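## Task

Take the culture plate labelled W09 out of the incubator and set it in out-nest O1: lying flat within the nest's locators, its well A1 at the nest corner marked A1, and its lid seated completely on it. All other plates and lids stay exactly as they were, and the incubator door finishes closed and latched by its catch. Nothing may rely on the robot to stay in place at the end; release the plate and pull the gripper away.

## Robot and tools

Robot. One four-axis SCARA-type plate mover with a single two-finger gripper that always stays level (no tilt). Joints from base outward: lift (prismatic, 0.000 to 0.550 m), shoulder (-2.000 to 2.000 rad), elbow (-2.800 to 2.800 rad), wrist yaw (-12.566 to 12.566 rad). Keep the elbow more than 0.4 rad away from 0, otherwise the arm may fold and fault. The controlled point, end_effector_position (URDF link pinch), sits midway between the two rubber pads, about 2 to 3 cm short of the fingertips. Fingers extend along the gripper's +x axis and close along its y axis. Finger gap ranges from 0.140 m (open) to 0.066 m (fully closed).

Frames. The scene frame has its origin on the tabletop beneath the arm base, +z up, and +y to the left when facing along +x. Results report end_effector_position in metres and end_effector_quat_wxyz in this frame; the reported position may be slightly wrong, more so at long reach. All motion arguments, however, are in the gripper's own axes.

Result lines. Joint positions lists lift (m), shoulder, elbow, wrist yaw (rad), then pad gap (m). grip_measured is the measured finger opening on the command scale (-1 to +1); readings may carry a constant error of about 1 mm. Hand target is the pose the controller is currently driving toward. A pose unreachable line means a clearance check altered or blocked the command. Images come from cam_head_left, cam_head_right, cam_high, cam_low, cam_wrist, each 504x504, in that order. MOTOR HOT appears at 85 °C; OVER-TEMPERATURE FAULT at 100 °C means brakes are set until the motors cool.

Tools.
- execute_actions(actions): a list of actions run in sequence; an empty list just returns state and images. Each action is a table of up to 15 rows, one row per 1/30 s step; a short table repeats its final row to fill 15 steps (one action = 0.5 s). A row is 5 numbers, each in [-1, 1], ordered dx, dy, dz, rz, opening. dx, dy, dz, rz are an offset, in gripper axes, from the gripper pose measured when that action began (for the first action in a call, the last pose reported in this scene); every row refers to that same start, not to the preceding row. Scale: 1.0 equals 0.6 m for dx/dy/dz and 180 degrees for rz; positive rz rotates from +x toward +y about the gripper z axis. opening is absolute, not an offset: +1 fully open (0.140 m), -1 closed (0.066 m gap). Going from open to closed needs at least about 0.6 s.
- move(target, speed, blocking): drives the gripper along a straight path to one target. target is a single row with the same five numbers, scale and gripper axes, as an offset from the pose in the latest result showing one; opening is absolute and sent at the start. speed is top path speed in m/s, 0.002 to 0.5 (default 0.25); turning is capped at twice that figure in rad/s. Paths last 0.5 to 10 s; longer ones stop early. Rotation takes the shorter direction. The path ignores obstacles, and the hand may lag, stray, or overshoot speed, especially near full extension. The result adds a move: line giving the ending (done, off_target, moving, held, fault), the limits applied (paced = command was clipped; held = a check blocked some steps, after which the arm can go much faster), and distance from target. With blocking=false you get a result after 0.5 s; use wait(0) to check, and call wait or stop before any new execute_actions or move.
- wait(seconds): 0 to 10; lets the scene run holding the last command; returns early if a running move ends.
- stop(): brakes a running move; needs room to brake, more when fast. Fingers keep moving.
- zoom_image(camera, region): enlarged view of [x0, y0, x1, y1] pixels from that camera's latest image, origin top-left, at most 504 by 504.
- finished_scene(scene): ends the given scene, irreversibly; the result reports success and gives the next task.

Motion behaviour. Each step the command is clipped to within 70 mm and 16 degrees of the measured pose, so far targets may take several actions; after an action the arm only continues to the last clipped pose. Because offsets start from the measured pose, repeating a small offset into something rigid does not push harder, but into something yielding it goes further. Joints decelerate together and stop together on a reversal; after big moves the arm may still be short of target. While you think, the robot holds its last command.

Gripping. Apart from near the ends of the range, fingers go to the grip_measured value you command. To hold, command roughly 0.04 below grip_measured; a smaller margin holds more gently. Pads give about 18 N each; quick closes squeeze harder, possibly until the fingers spring open. Held items may occasionally get a brief pull.

Task notes. Plates in the incubator display their ID on the front face. On labelled items, well A1 is at the labelled short end, in the corner opposite the labelled long side. The incubator door keeps swinging after a push; if it swings well beyond 90 degrees its outer face becomes unreachable for closing.

Avoid. Contact torque reaching a joint's load limit (lift 52.2 N, shoulder 7.83 N m, elbow 3.91 N m, wrist yaw 1.3 N m, held weight included) stops the arm for 10 s and drops the rest of the call. Faster moves and targets set deeper past contact press harder. Holding loads heats motors, even during thinking. Avoid drops, slips, slams, hard impacts and strong pushes, and never let anything leave the table.

Each tool is called after "Request:" as name(argument=value, ...) on one line, values as JSON.

## Session

Request:
execute_actions(actions=[])

Scene clock: 0.00 s.
end_effector_position=(+0.5198, -0.1205, +0.2563) grip_measured=+1.00 end_effector_quat_wxyz=(+0.772, +0.000, +0.000, -0.636)
Joint positions: [ 0.251 -0.763 -1.311  0.695  0.14 ]
Motor temperatures (°C, as the motors report them): [29 21 22 23]
Hand target: +0.520, -0.121, +0.256; +0.772, +0.000, +0.000, -0.636

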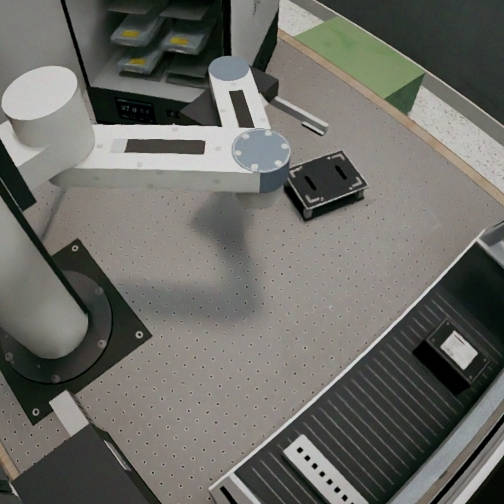

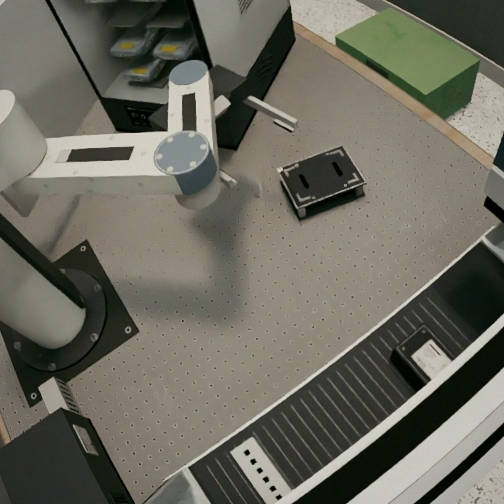

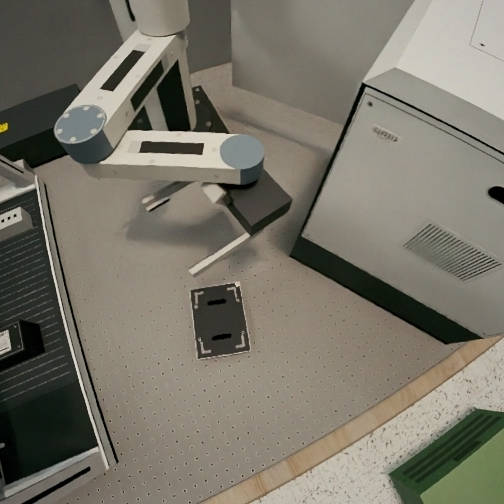

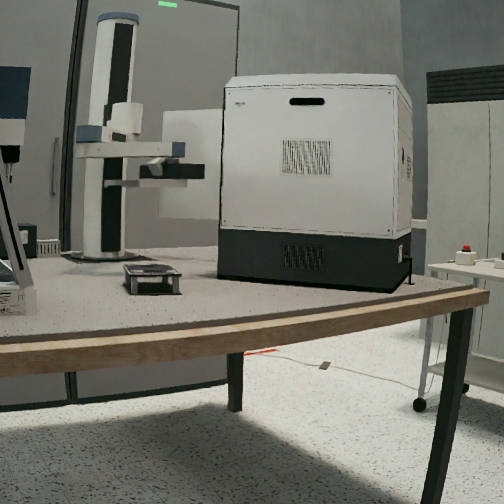

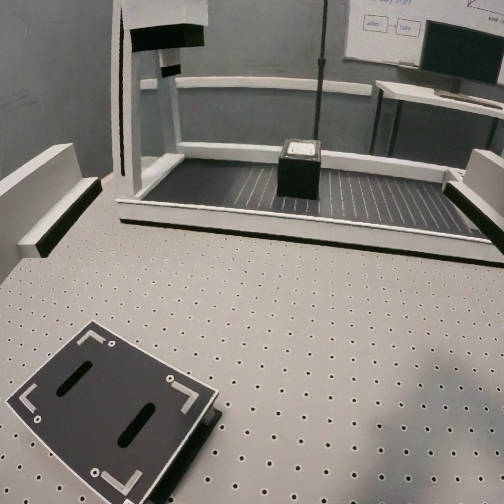

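Request:
zoom_image(camera="cam_head_left", region=[40, 0, 290, 160])

Request:
zoom_image(camera="cam_high", region=[150, 250, 300, 400])

Request:
zoom_image(camera="cam_wrist", region=[0, 290, 250, 504])

Request:
zoom_image(camera="cam_head_right", region=[250, 120, 400, 240])

Region (40, 0, 290, 160) of cam_head_left's 504x504 image, scaled by 2.016, with more detail than that image has; it fills the top 323 rows of this view, and the rest is white.

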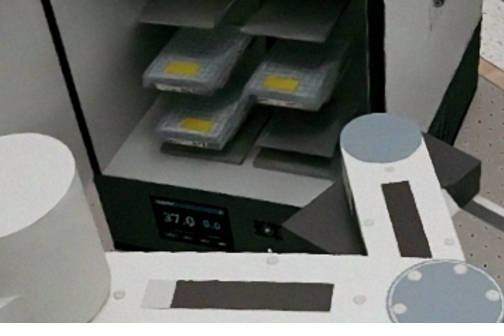

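Region (150, 250, 300, 400) of cam_high's 504x504 image, scaled by 3.360, with more detail than that image has.

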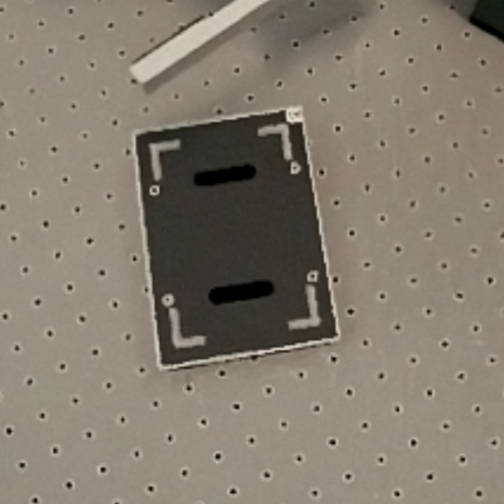

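Region (0, 290, 250, 504) of cam_wrist's 504x504 image, scaled by 2.016, with more detail than that image has; it fills the top 431 rows of this view, and the rest is white.

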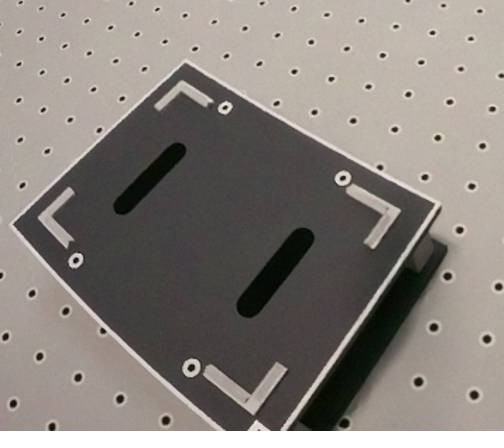

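Region (250, 120, 400, 240) of cam_head_right's 504x504 image, scaled by 3.360, with more detail than that image has; it fills the top 403 rows of this view, and the rest is white.

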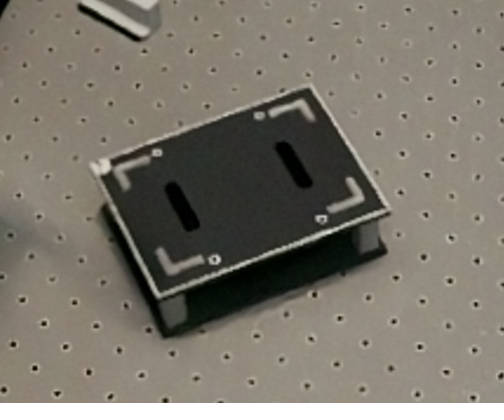

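Request:
move(target=[-0.1,0,0,0.72,0], speed=0.4)

Scene clock: 11.70 s.
end_effector_position=(+0.5084, -0.0618, +0.2563) grip_measured=+0.00 end_effector_quat_wxyz=(+0.904, +0.000, +0.000, +0.427)
Joint positions: [ 0.251 -1.462 -1.211  3.556  0.103]
Motor temperatures (°C, as the motors report them): [29 21 22 23]
Hand target: +0.508, -0.062, +0.256; +0.904, +0.000, +0.000, +0.427
Off the commanded pose: 0.000 m, 0 deg.
move: done

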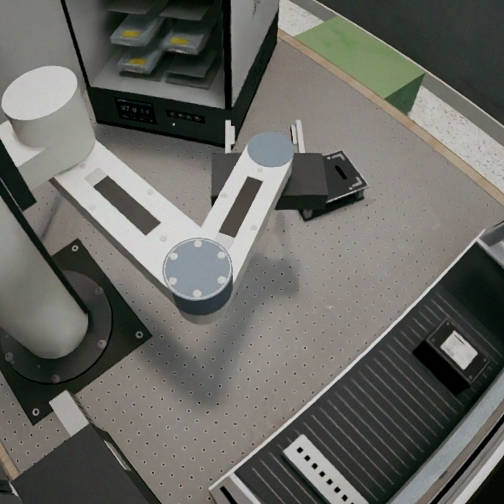

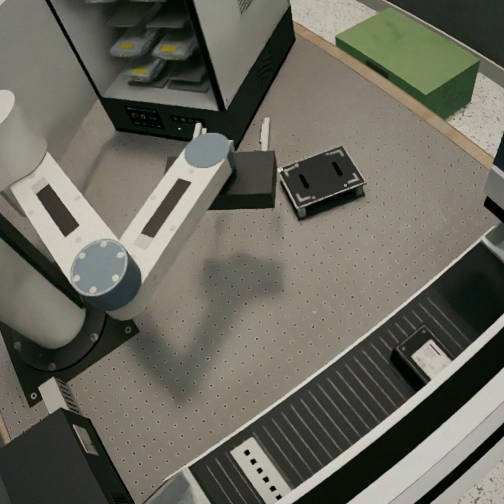

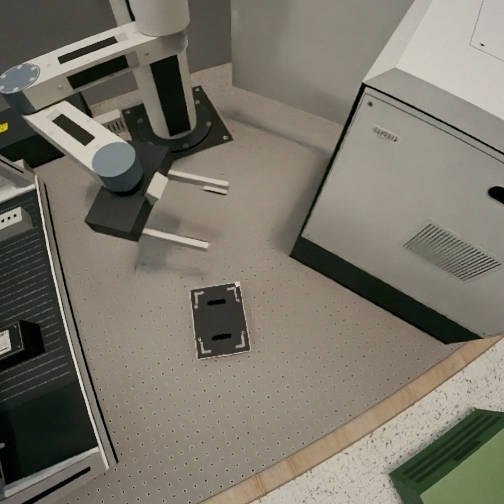

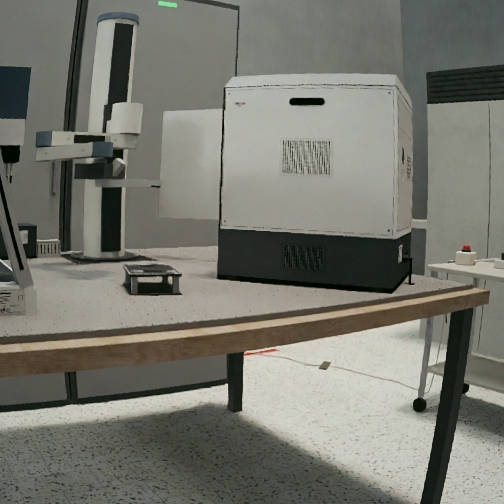

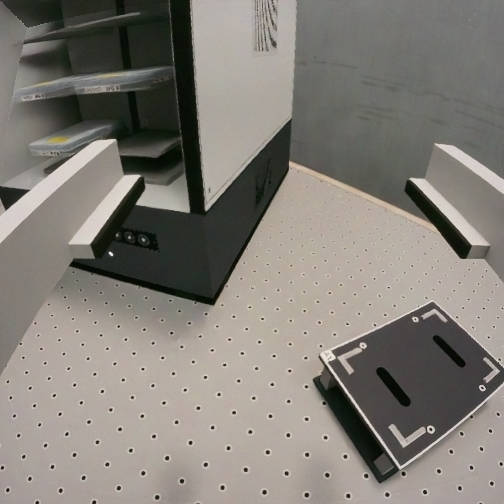

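Request:
move(target=[0.21,0.275,0,-0.103,0], speed=0.3)

Request:
zoom_image(camera="cam_wrist", region=[0, 0, 350, 250])

Scene clock: 19.33 s.
end_effector_position=(+0.4608, +0.1406, +0.2563) grip_measured=+0.00 end_effector_quat_wxyz=(+0.961, +0.000, +0.000, +0.276)
Joint positions: [ 0.251 -0.638 -0.69   1.888  0.103]
Motor temperatures (°C, as the motors report them): [28 21 22 23]
Hand target: +0.461, +0.140, +0.256; +0.961, +0.000, +0.000, +0.276
Off the commanded pose: 0.000 m, 0 deg.
move: done

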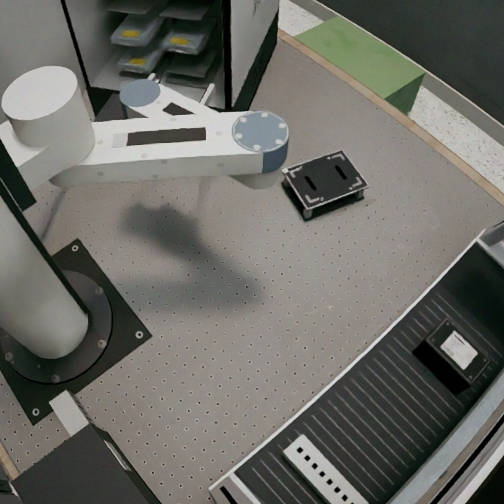

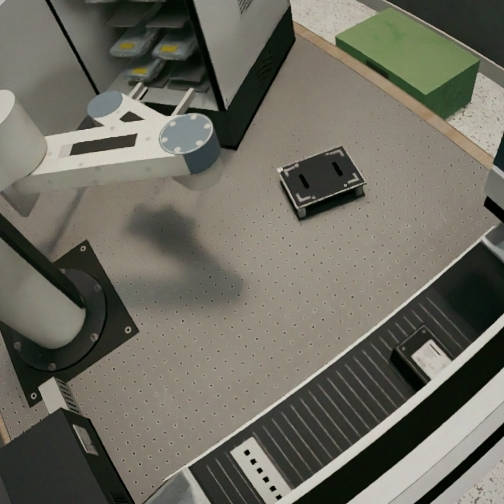

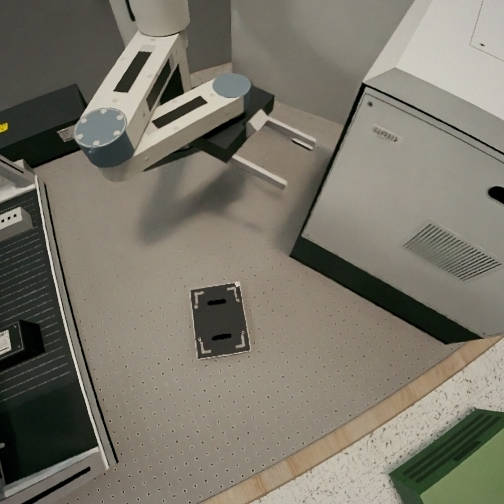

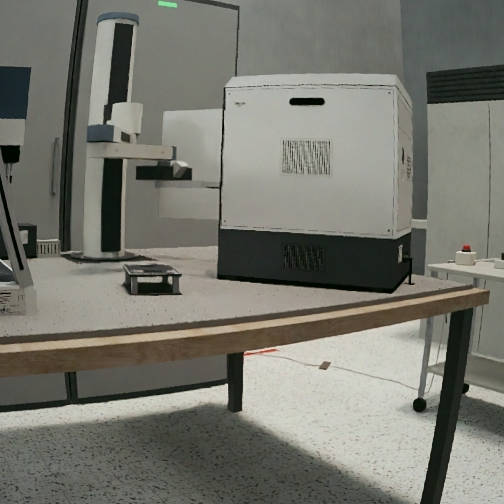

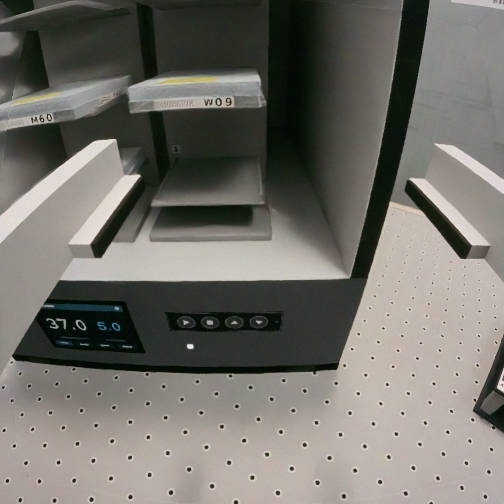

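Region (0, 0, 350, 250) of cam_wrist's 504x504 image, scaled by 1.440, with more detail than that image has; it fills the top 360 rows of this view, and the rest is white.

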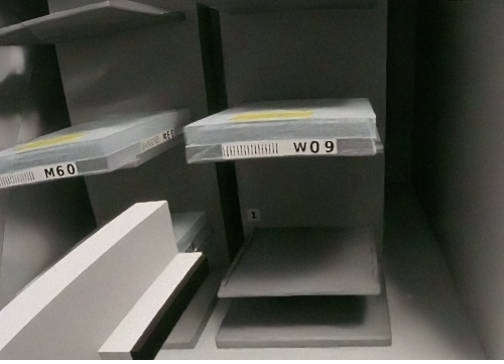

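Request:
move(target=[0.12,0.073,0.02,0,-0.2])

Scene clock: 25.30 s.
end_effector_position=(+0.4986, +0.2160, +0.2683) grip_measured=-0.20 end_effector_quat_wxyz=(+0.961, +0.000, +0.000, +0.276)
Joint positions: [ 0.263 -0.33  -0.988  1.878  0.096]
Motor temperatures (°C, as the motors report them): [29 21 22 23]
Hand target: +0.499, +0.216, +0.268; +0.961, +0.000, +0.000, +0.276
Off the commanded pose: 0.000 m, 0 deg.
move: done

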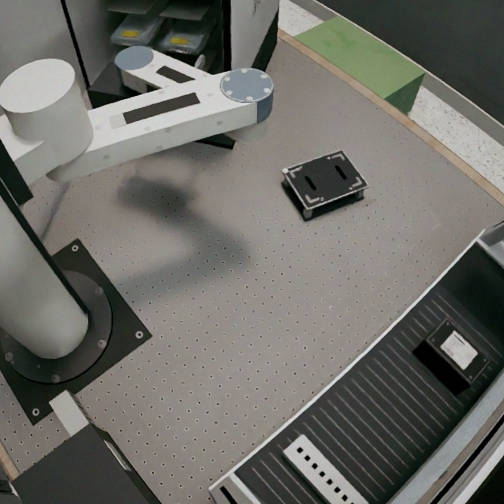

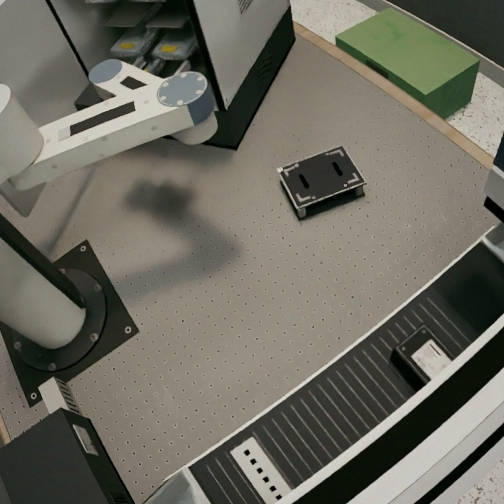

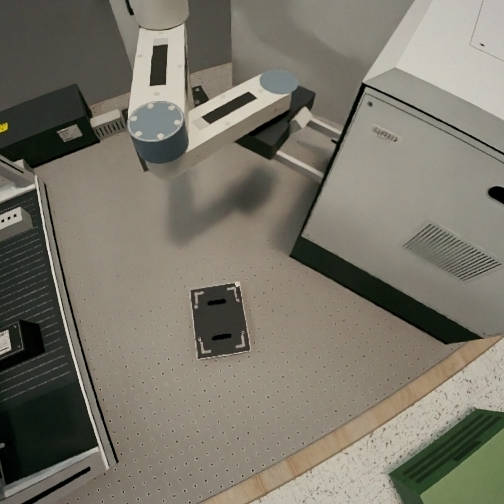

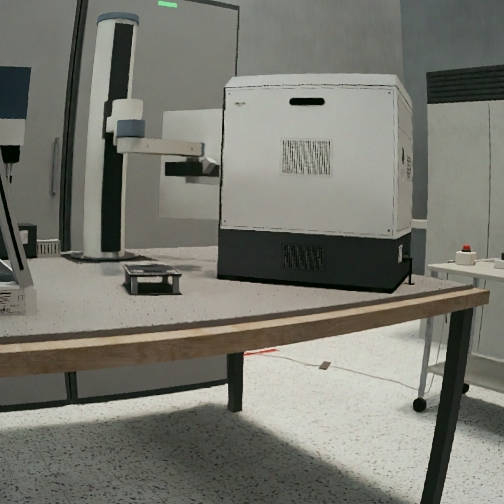

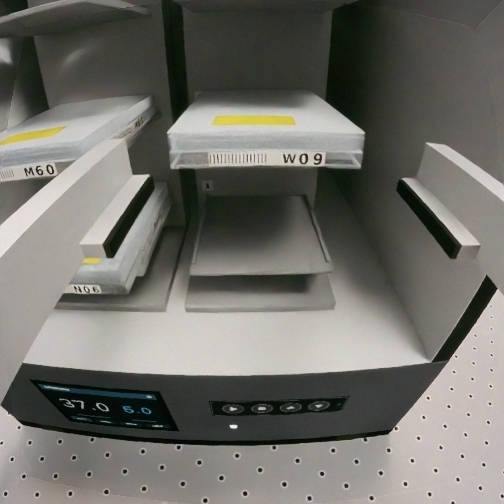

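Request:
move(target=[0.09,0.005,0,0.002,-0.2], speed=0.08)

Scene clock: 30.67 s.
end_effector_position=(+0.5429, +0.2471, +0.2683) grip_measured=-0.20 end_effector_quat_wxyz=(+0.960, +0.000, +0.000, +0.279)
Joint positions: [ 0.263 -0.241 -1.237  2.043  0.096]
Motor temperatures (°C, as the motors report them): [28 21 22 23]
Hand target: +0.543, +0.247, +0.268; +0.960, +0.000, +0.000, +0.279
Off the commanded pose: 0.000 m, 0 deg.
move: done

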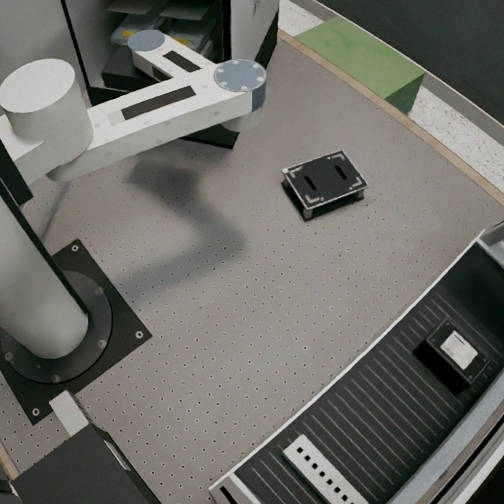

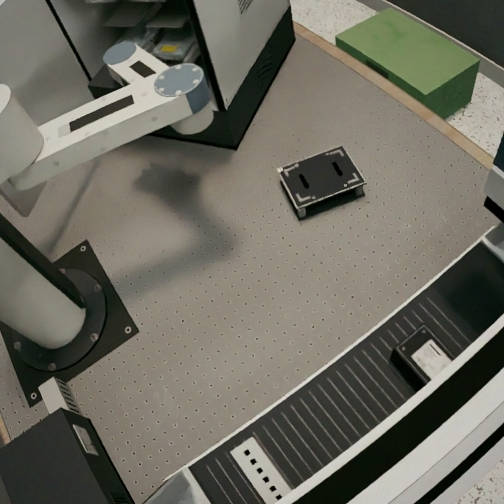

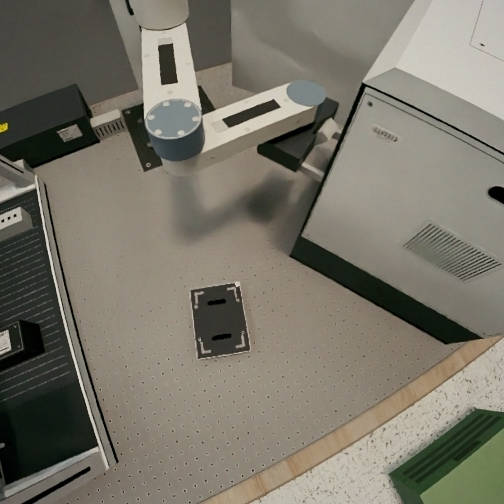

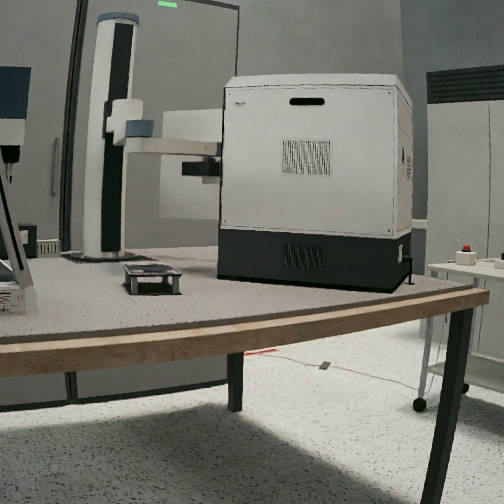

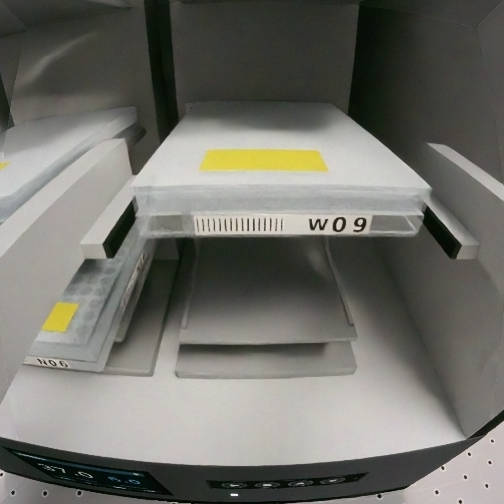

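Request:
zoom_image(camera="cam_wrist", region=[70, 60, 490, 280])

Region (70, 60, 490, 280) of cam_wrist's 504x504 image, scaled by 1.200, with more detail than that image has; it fills the top 264 rows of this view, and the rest is white.

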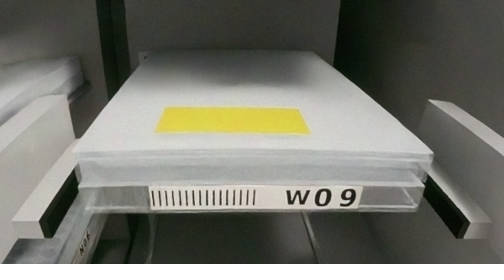

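Request:
move(target=[0.083,0.001,0,0.006,-0.2], speed=0.08)

Scene clock: 38.50 s.
end_effector_position=(+0.5847, +0.2742, +0.2683) grip_measured=-0.20 end_effector_quat_wxyz=(+0.958, +0.000, +0.000, +0.288)
Joint positions: [ 0.263 -0.152 -1.486  2.222  0.096]
Motor temperatures (°C, as the motors report them): [28 21 22 23]
Hand target: +0.585, +0.274, +0.268; +0.958, +0.000, +0.000, +0.288
Off the commanded pose: 0.000 m, 0 deg.
move: done

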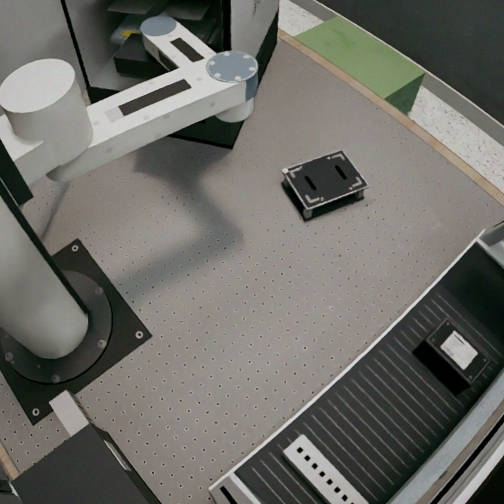

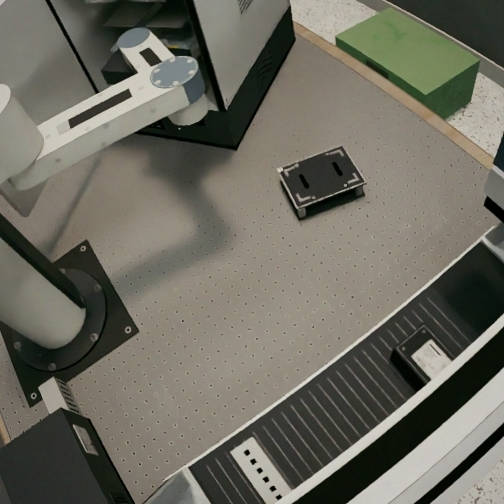

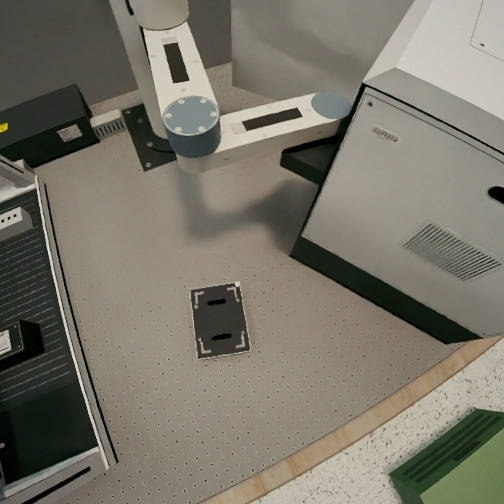

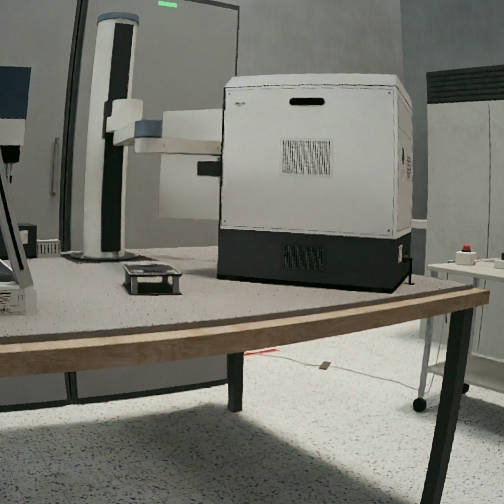

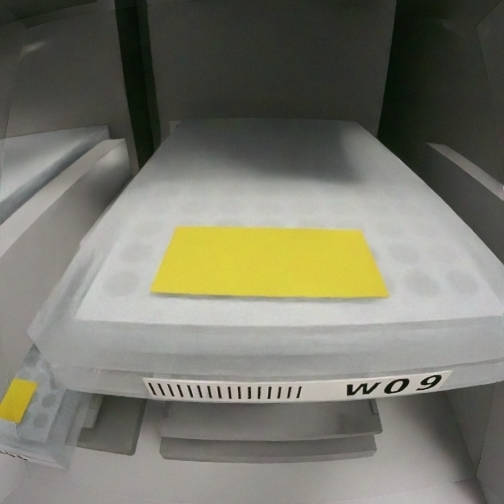

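Close gently.

Request:
execute_actions(actions=[[[0,0,0,0,-0.24],[0,0,0,0,-0.27],[0,0,0,0,-0.3],[0,0,0,0,-0.33],[0,0,0,0,-0.36],[0,0,0,0,-0.38],[0,0,0,0,-0.4],[0,0,0,0,-0.42],[0,0,0,0,-0.44],[0,0,0,0,-0.45],[0,0,0,0,-0.46],[0,0,0,0,-0.47],[0,0,0,0,-0.48],[0,0,0,0,-0.49],[0,0,0,0,-0.5]],[[0,0,0,0,-0.51]]])

Scene clock: 42.27 s.
end_effector_position=(+0.5841, +0.2751, +0.2683) grip_measured=-0.28 end_effector_quat_wxyz=(+0.957, +0.000, +0.000, +0.289)
Joint positions: [ 0.263 -0.15  -1.486  2.223  0.093]
Motor temperatures (°C, as the motors report them): [28 21 22 23]
Hand target: +0.584, +0.275, +0.268; +0.957, +0.000, +0.000, +0.289
Off the commanded pose: 0.000 m, 0 deg.

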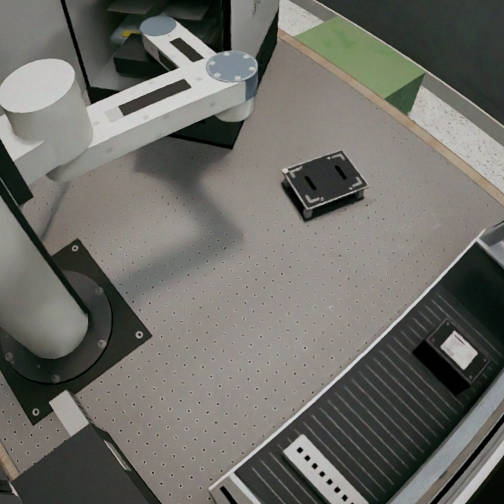

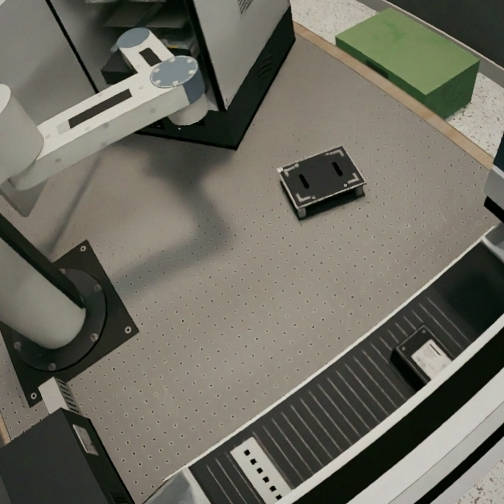

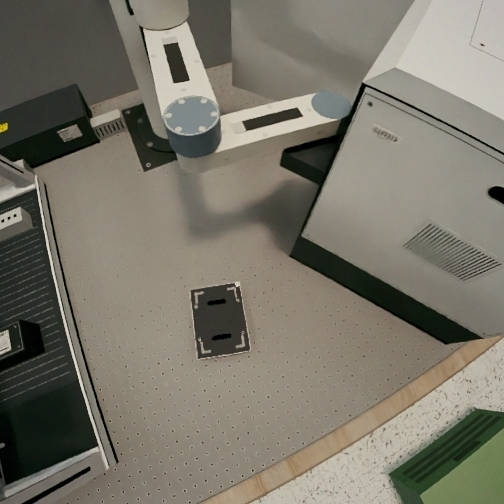

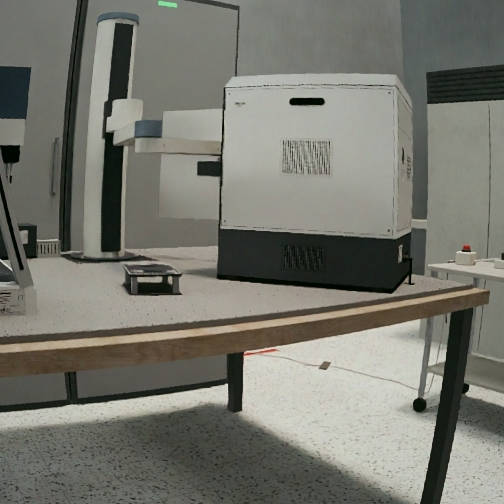

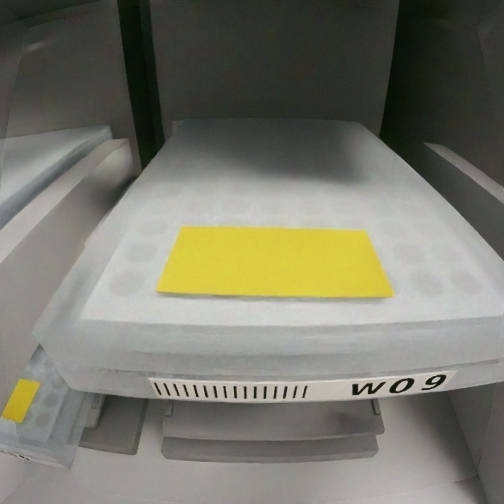

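Request:
execute_actions(actions=[[[0,0,0,0,-0.2],[0,0,0,0,-0.2],[0,0,0,0,-0.2],[0,0,0,0,-0.2],[0,0,0,0,-0.2],[0,0,0.0025,0,-0.2]],[[0,0,0,0,-0.24],[0,0,0,0,-0.27],[0,0,0,0,-0.3],[0,0,0,0,-0.33],[0,0,0,0,-0.36],[0,0,0,0,-0.38],[0,0,0,0,-0.4],[0,0,0,0,-0.42],[0,0,0,0,-0.44],[0,0,0,0,-0.45],[0,0,0,0,-0.46],[0,0,0,0,-0.47],[0,0,0,0,-0.48],[0,0,0,0,-0.49],[0,0,0,0,-0.5]],[[0,0,0,0,-0.51]]])

Scene clock: 48.07 s.
end_effector_position=(+0.5841, +0.2751, +0.2698) grip_measured=-0.28 end_effector_quat_wxyz=(+0.957, +0.000, +0.000, +0.289)
Joint positions: [ 0.265 -0.15  -1.486  2.222  0.093]
Motor temperatures (°C, as the motors report them): [28 21 22 23]
Hand target: +0.584, +0.275, +0.270; +0.957, +0.000, +0.000, +0.289
Off the commanded pose: 0.000 m, 0 deg.

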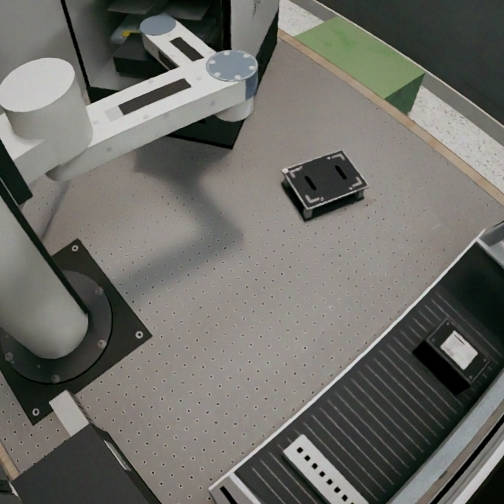

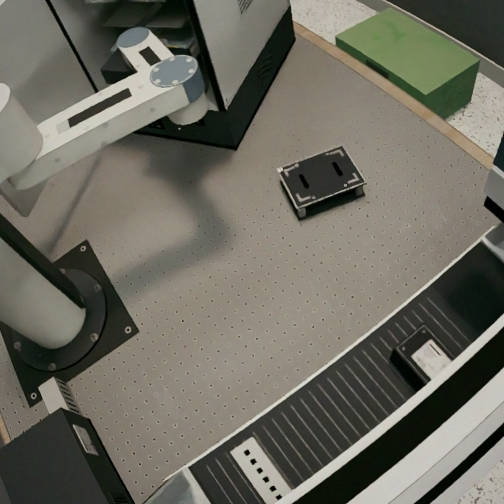

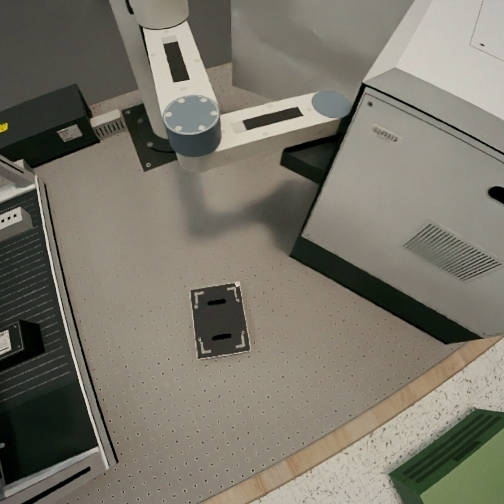

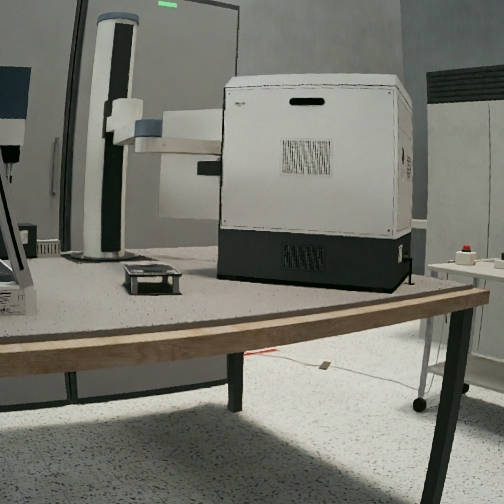

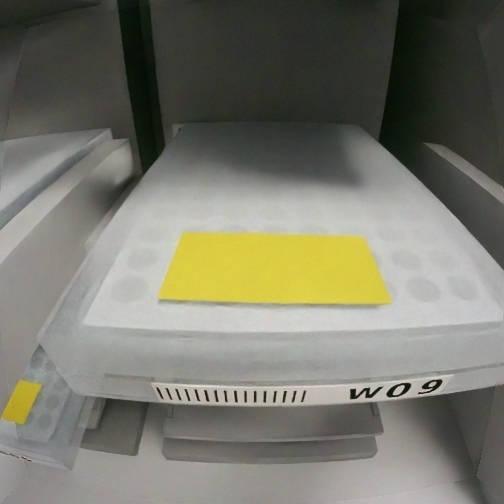

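Request:
execute_actions(actions=[[[0,0,0,0,-0.2],[0,0,0,0,-0.2],[0,0,0,0,-0.2],[0,0,0,0,-0.2],[0,0,0,0,-0.2],[0,0,0.0017,0,-0.2]],[[0,0,0,0,-0.24],[0,0,0,0,-0.27],[0,0,0,0,-0.3],[0,0,0,0,-0.33],[0,0,0,0,-0.36],[0,0,0,0,-0.38],[0,0,0,0,-0.4],[0,0,0,0,-0.42],[0,0,0,0,-0.44],[0,0,0,0,-0.45],[0,0,0,0,-0.46],[0,0,0,0,-0.47],[0,0,0,0,-0.48],[0,0,0,0,-0.49],[0,0,0,0,-0.5]],[[0,0,0,0,-0.51]]])

Scene clock: 53.60 s.
end_effector_position=(+0.5841, +0.2751, +0.2709) grip_measured=-0.48 end_effector_quat_wxyz=(+0.957, +0.000, +0.000, +0.289)
Joint positions: [ 0.266 -0.15  -1.486  2.222  0.085]
Motor temperatures (°C, as the motors report them): [28 21 22 23]
Hand target: +0.584, +0.275, +0.271; +0.957, +0.000, +0.000, +0.289
Off the commanded pose: 0.000 m, 0 deg.

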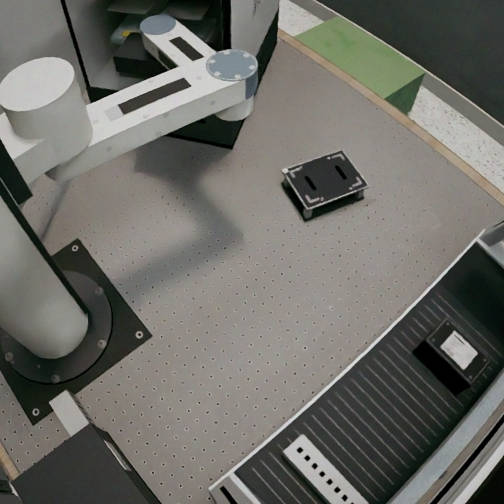

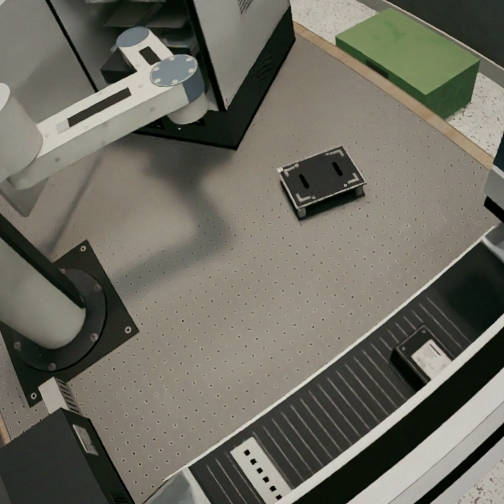

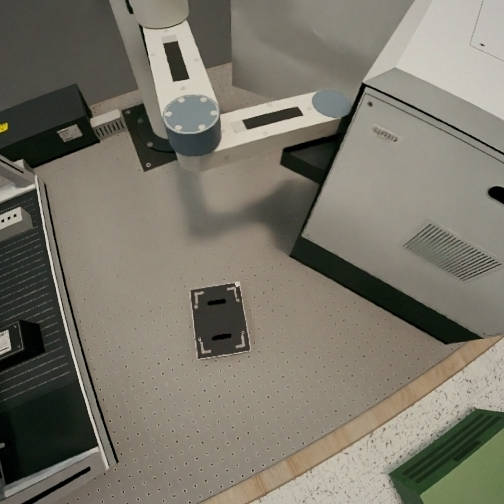

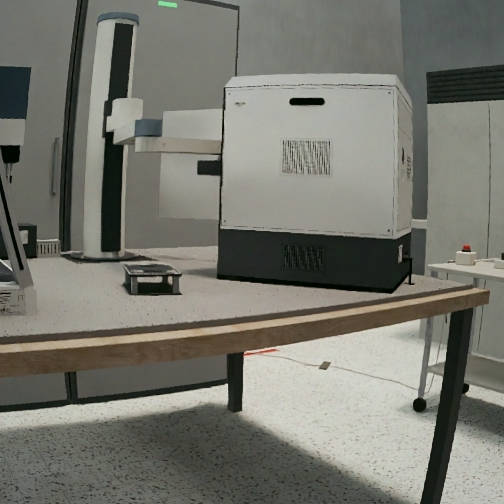

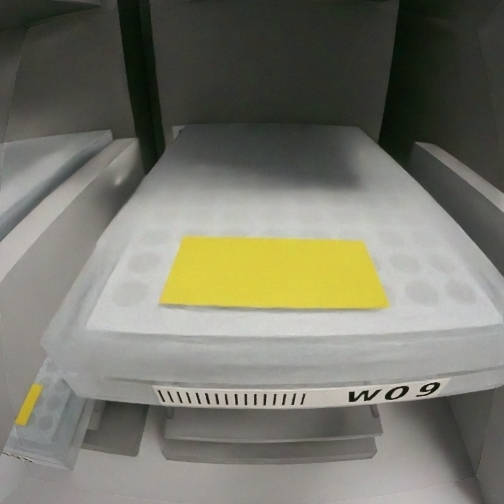

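Request:
move(target=[0,0,0.012,0,-0.53], speed=0.02)

Scene clock: 55.87 s.
end_effector_position=(+0.5841, +0.2751, +0.2781) grip_measured=-0.48 end_effector_quat_wxyz=(+0.957, +0.000, +0.000, +0.289)
Joint positions: [ 0.273 -0.15  -1.486  2.222  0.085]
Motor temperatures (°C, as the motors report them): [29 21 22 23]
Hand target: +0.584, +0.275, +0.278; +0.957, +0.000, +0.000, +0.289
Off the commanded pose: 0.000 m, 0 deg.
move: done

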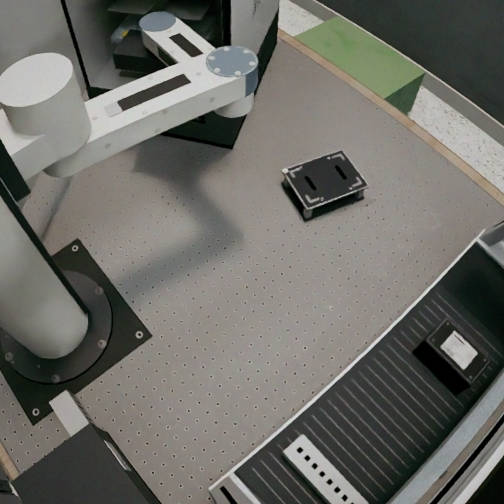

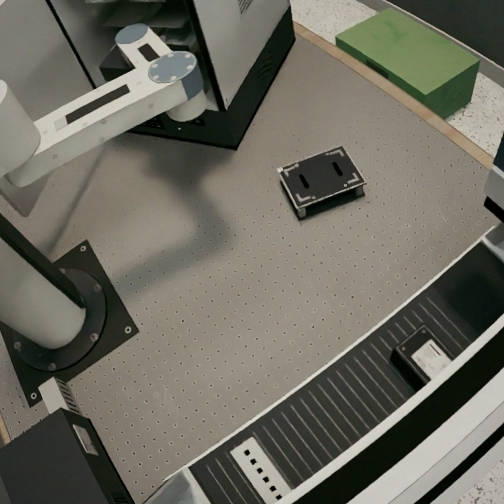

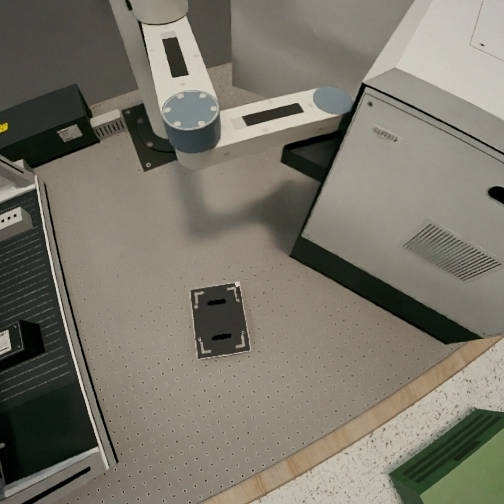

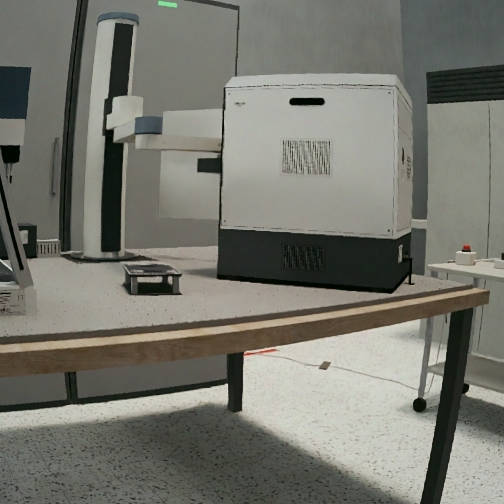

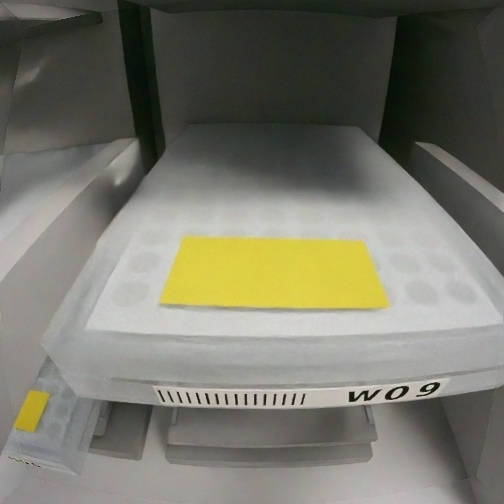

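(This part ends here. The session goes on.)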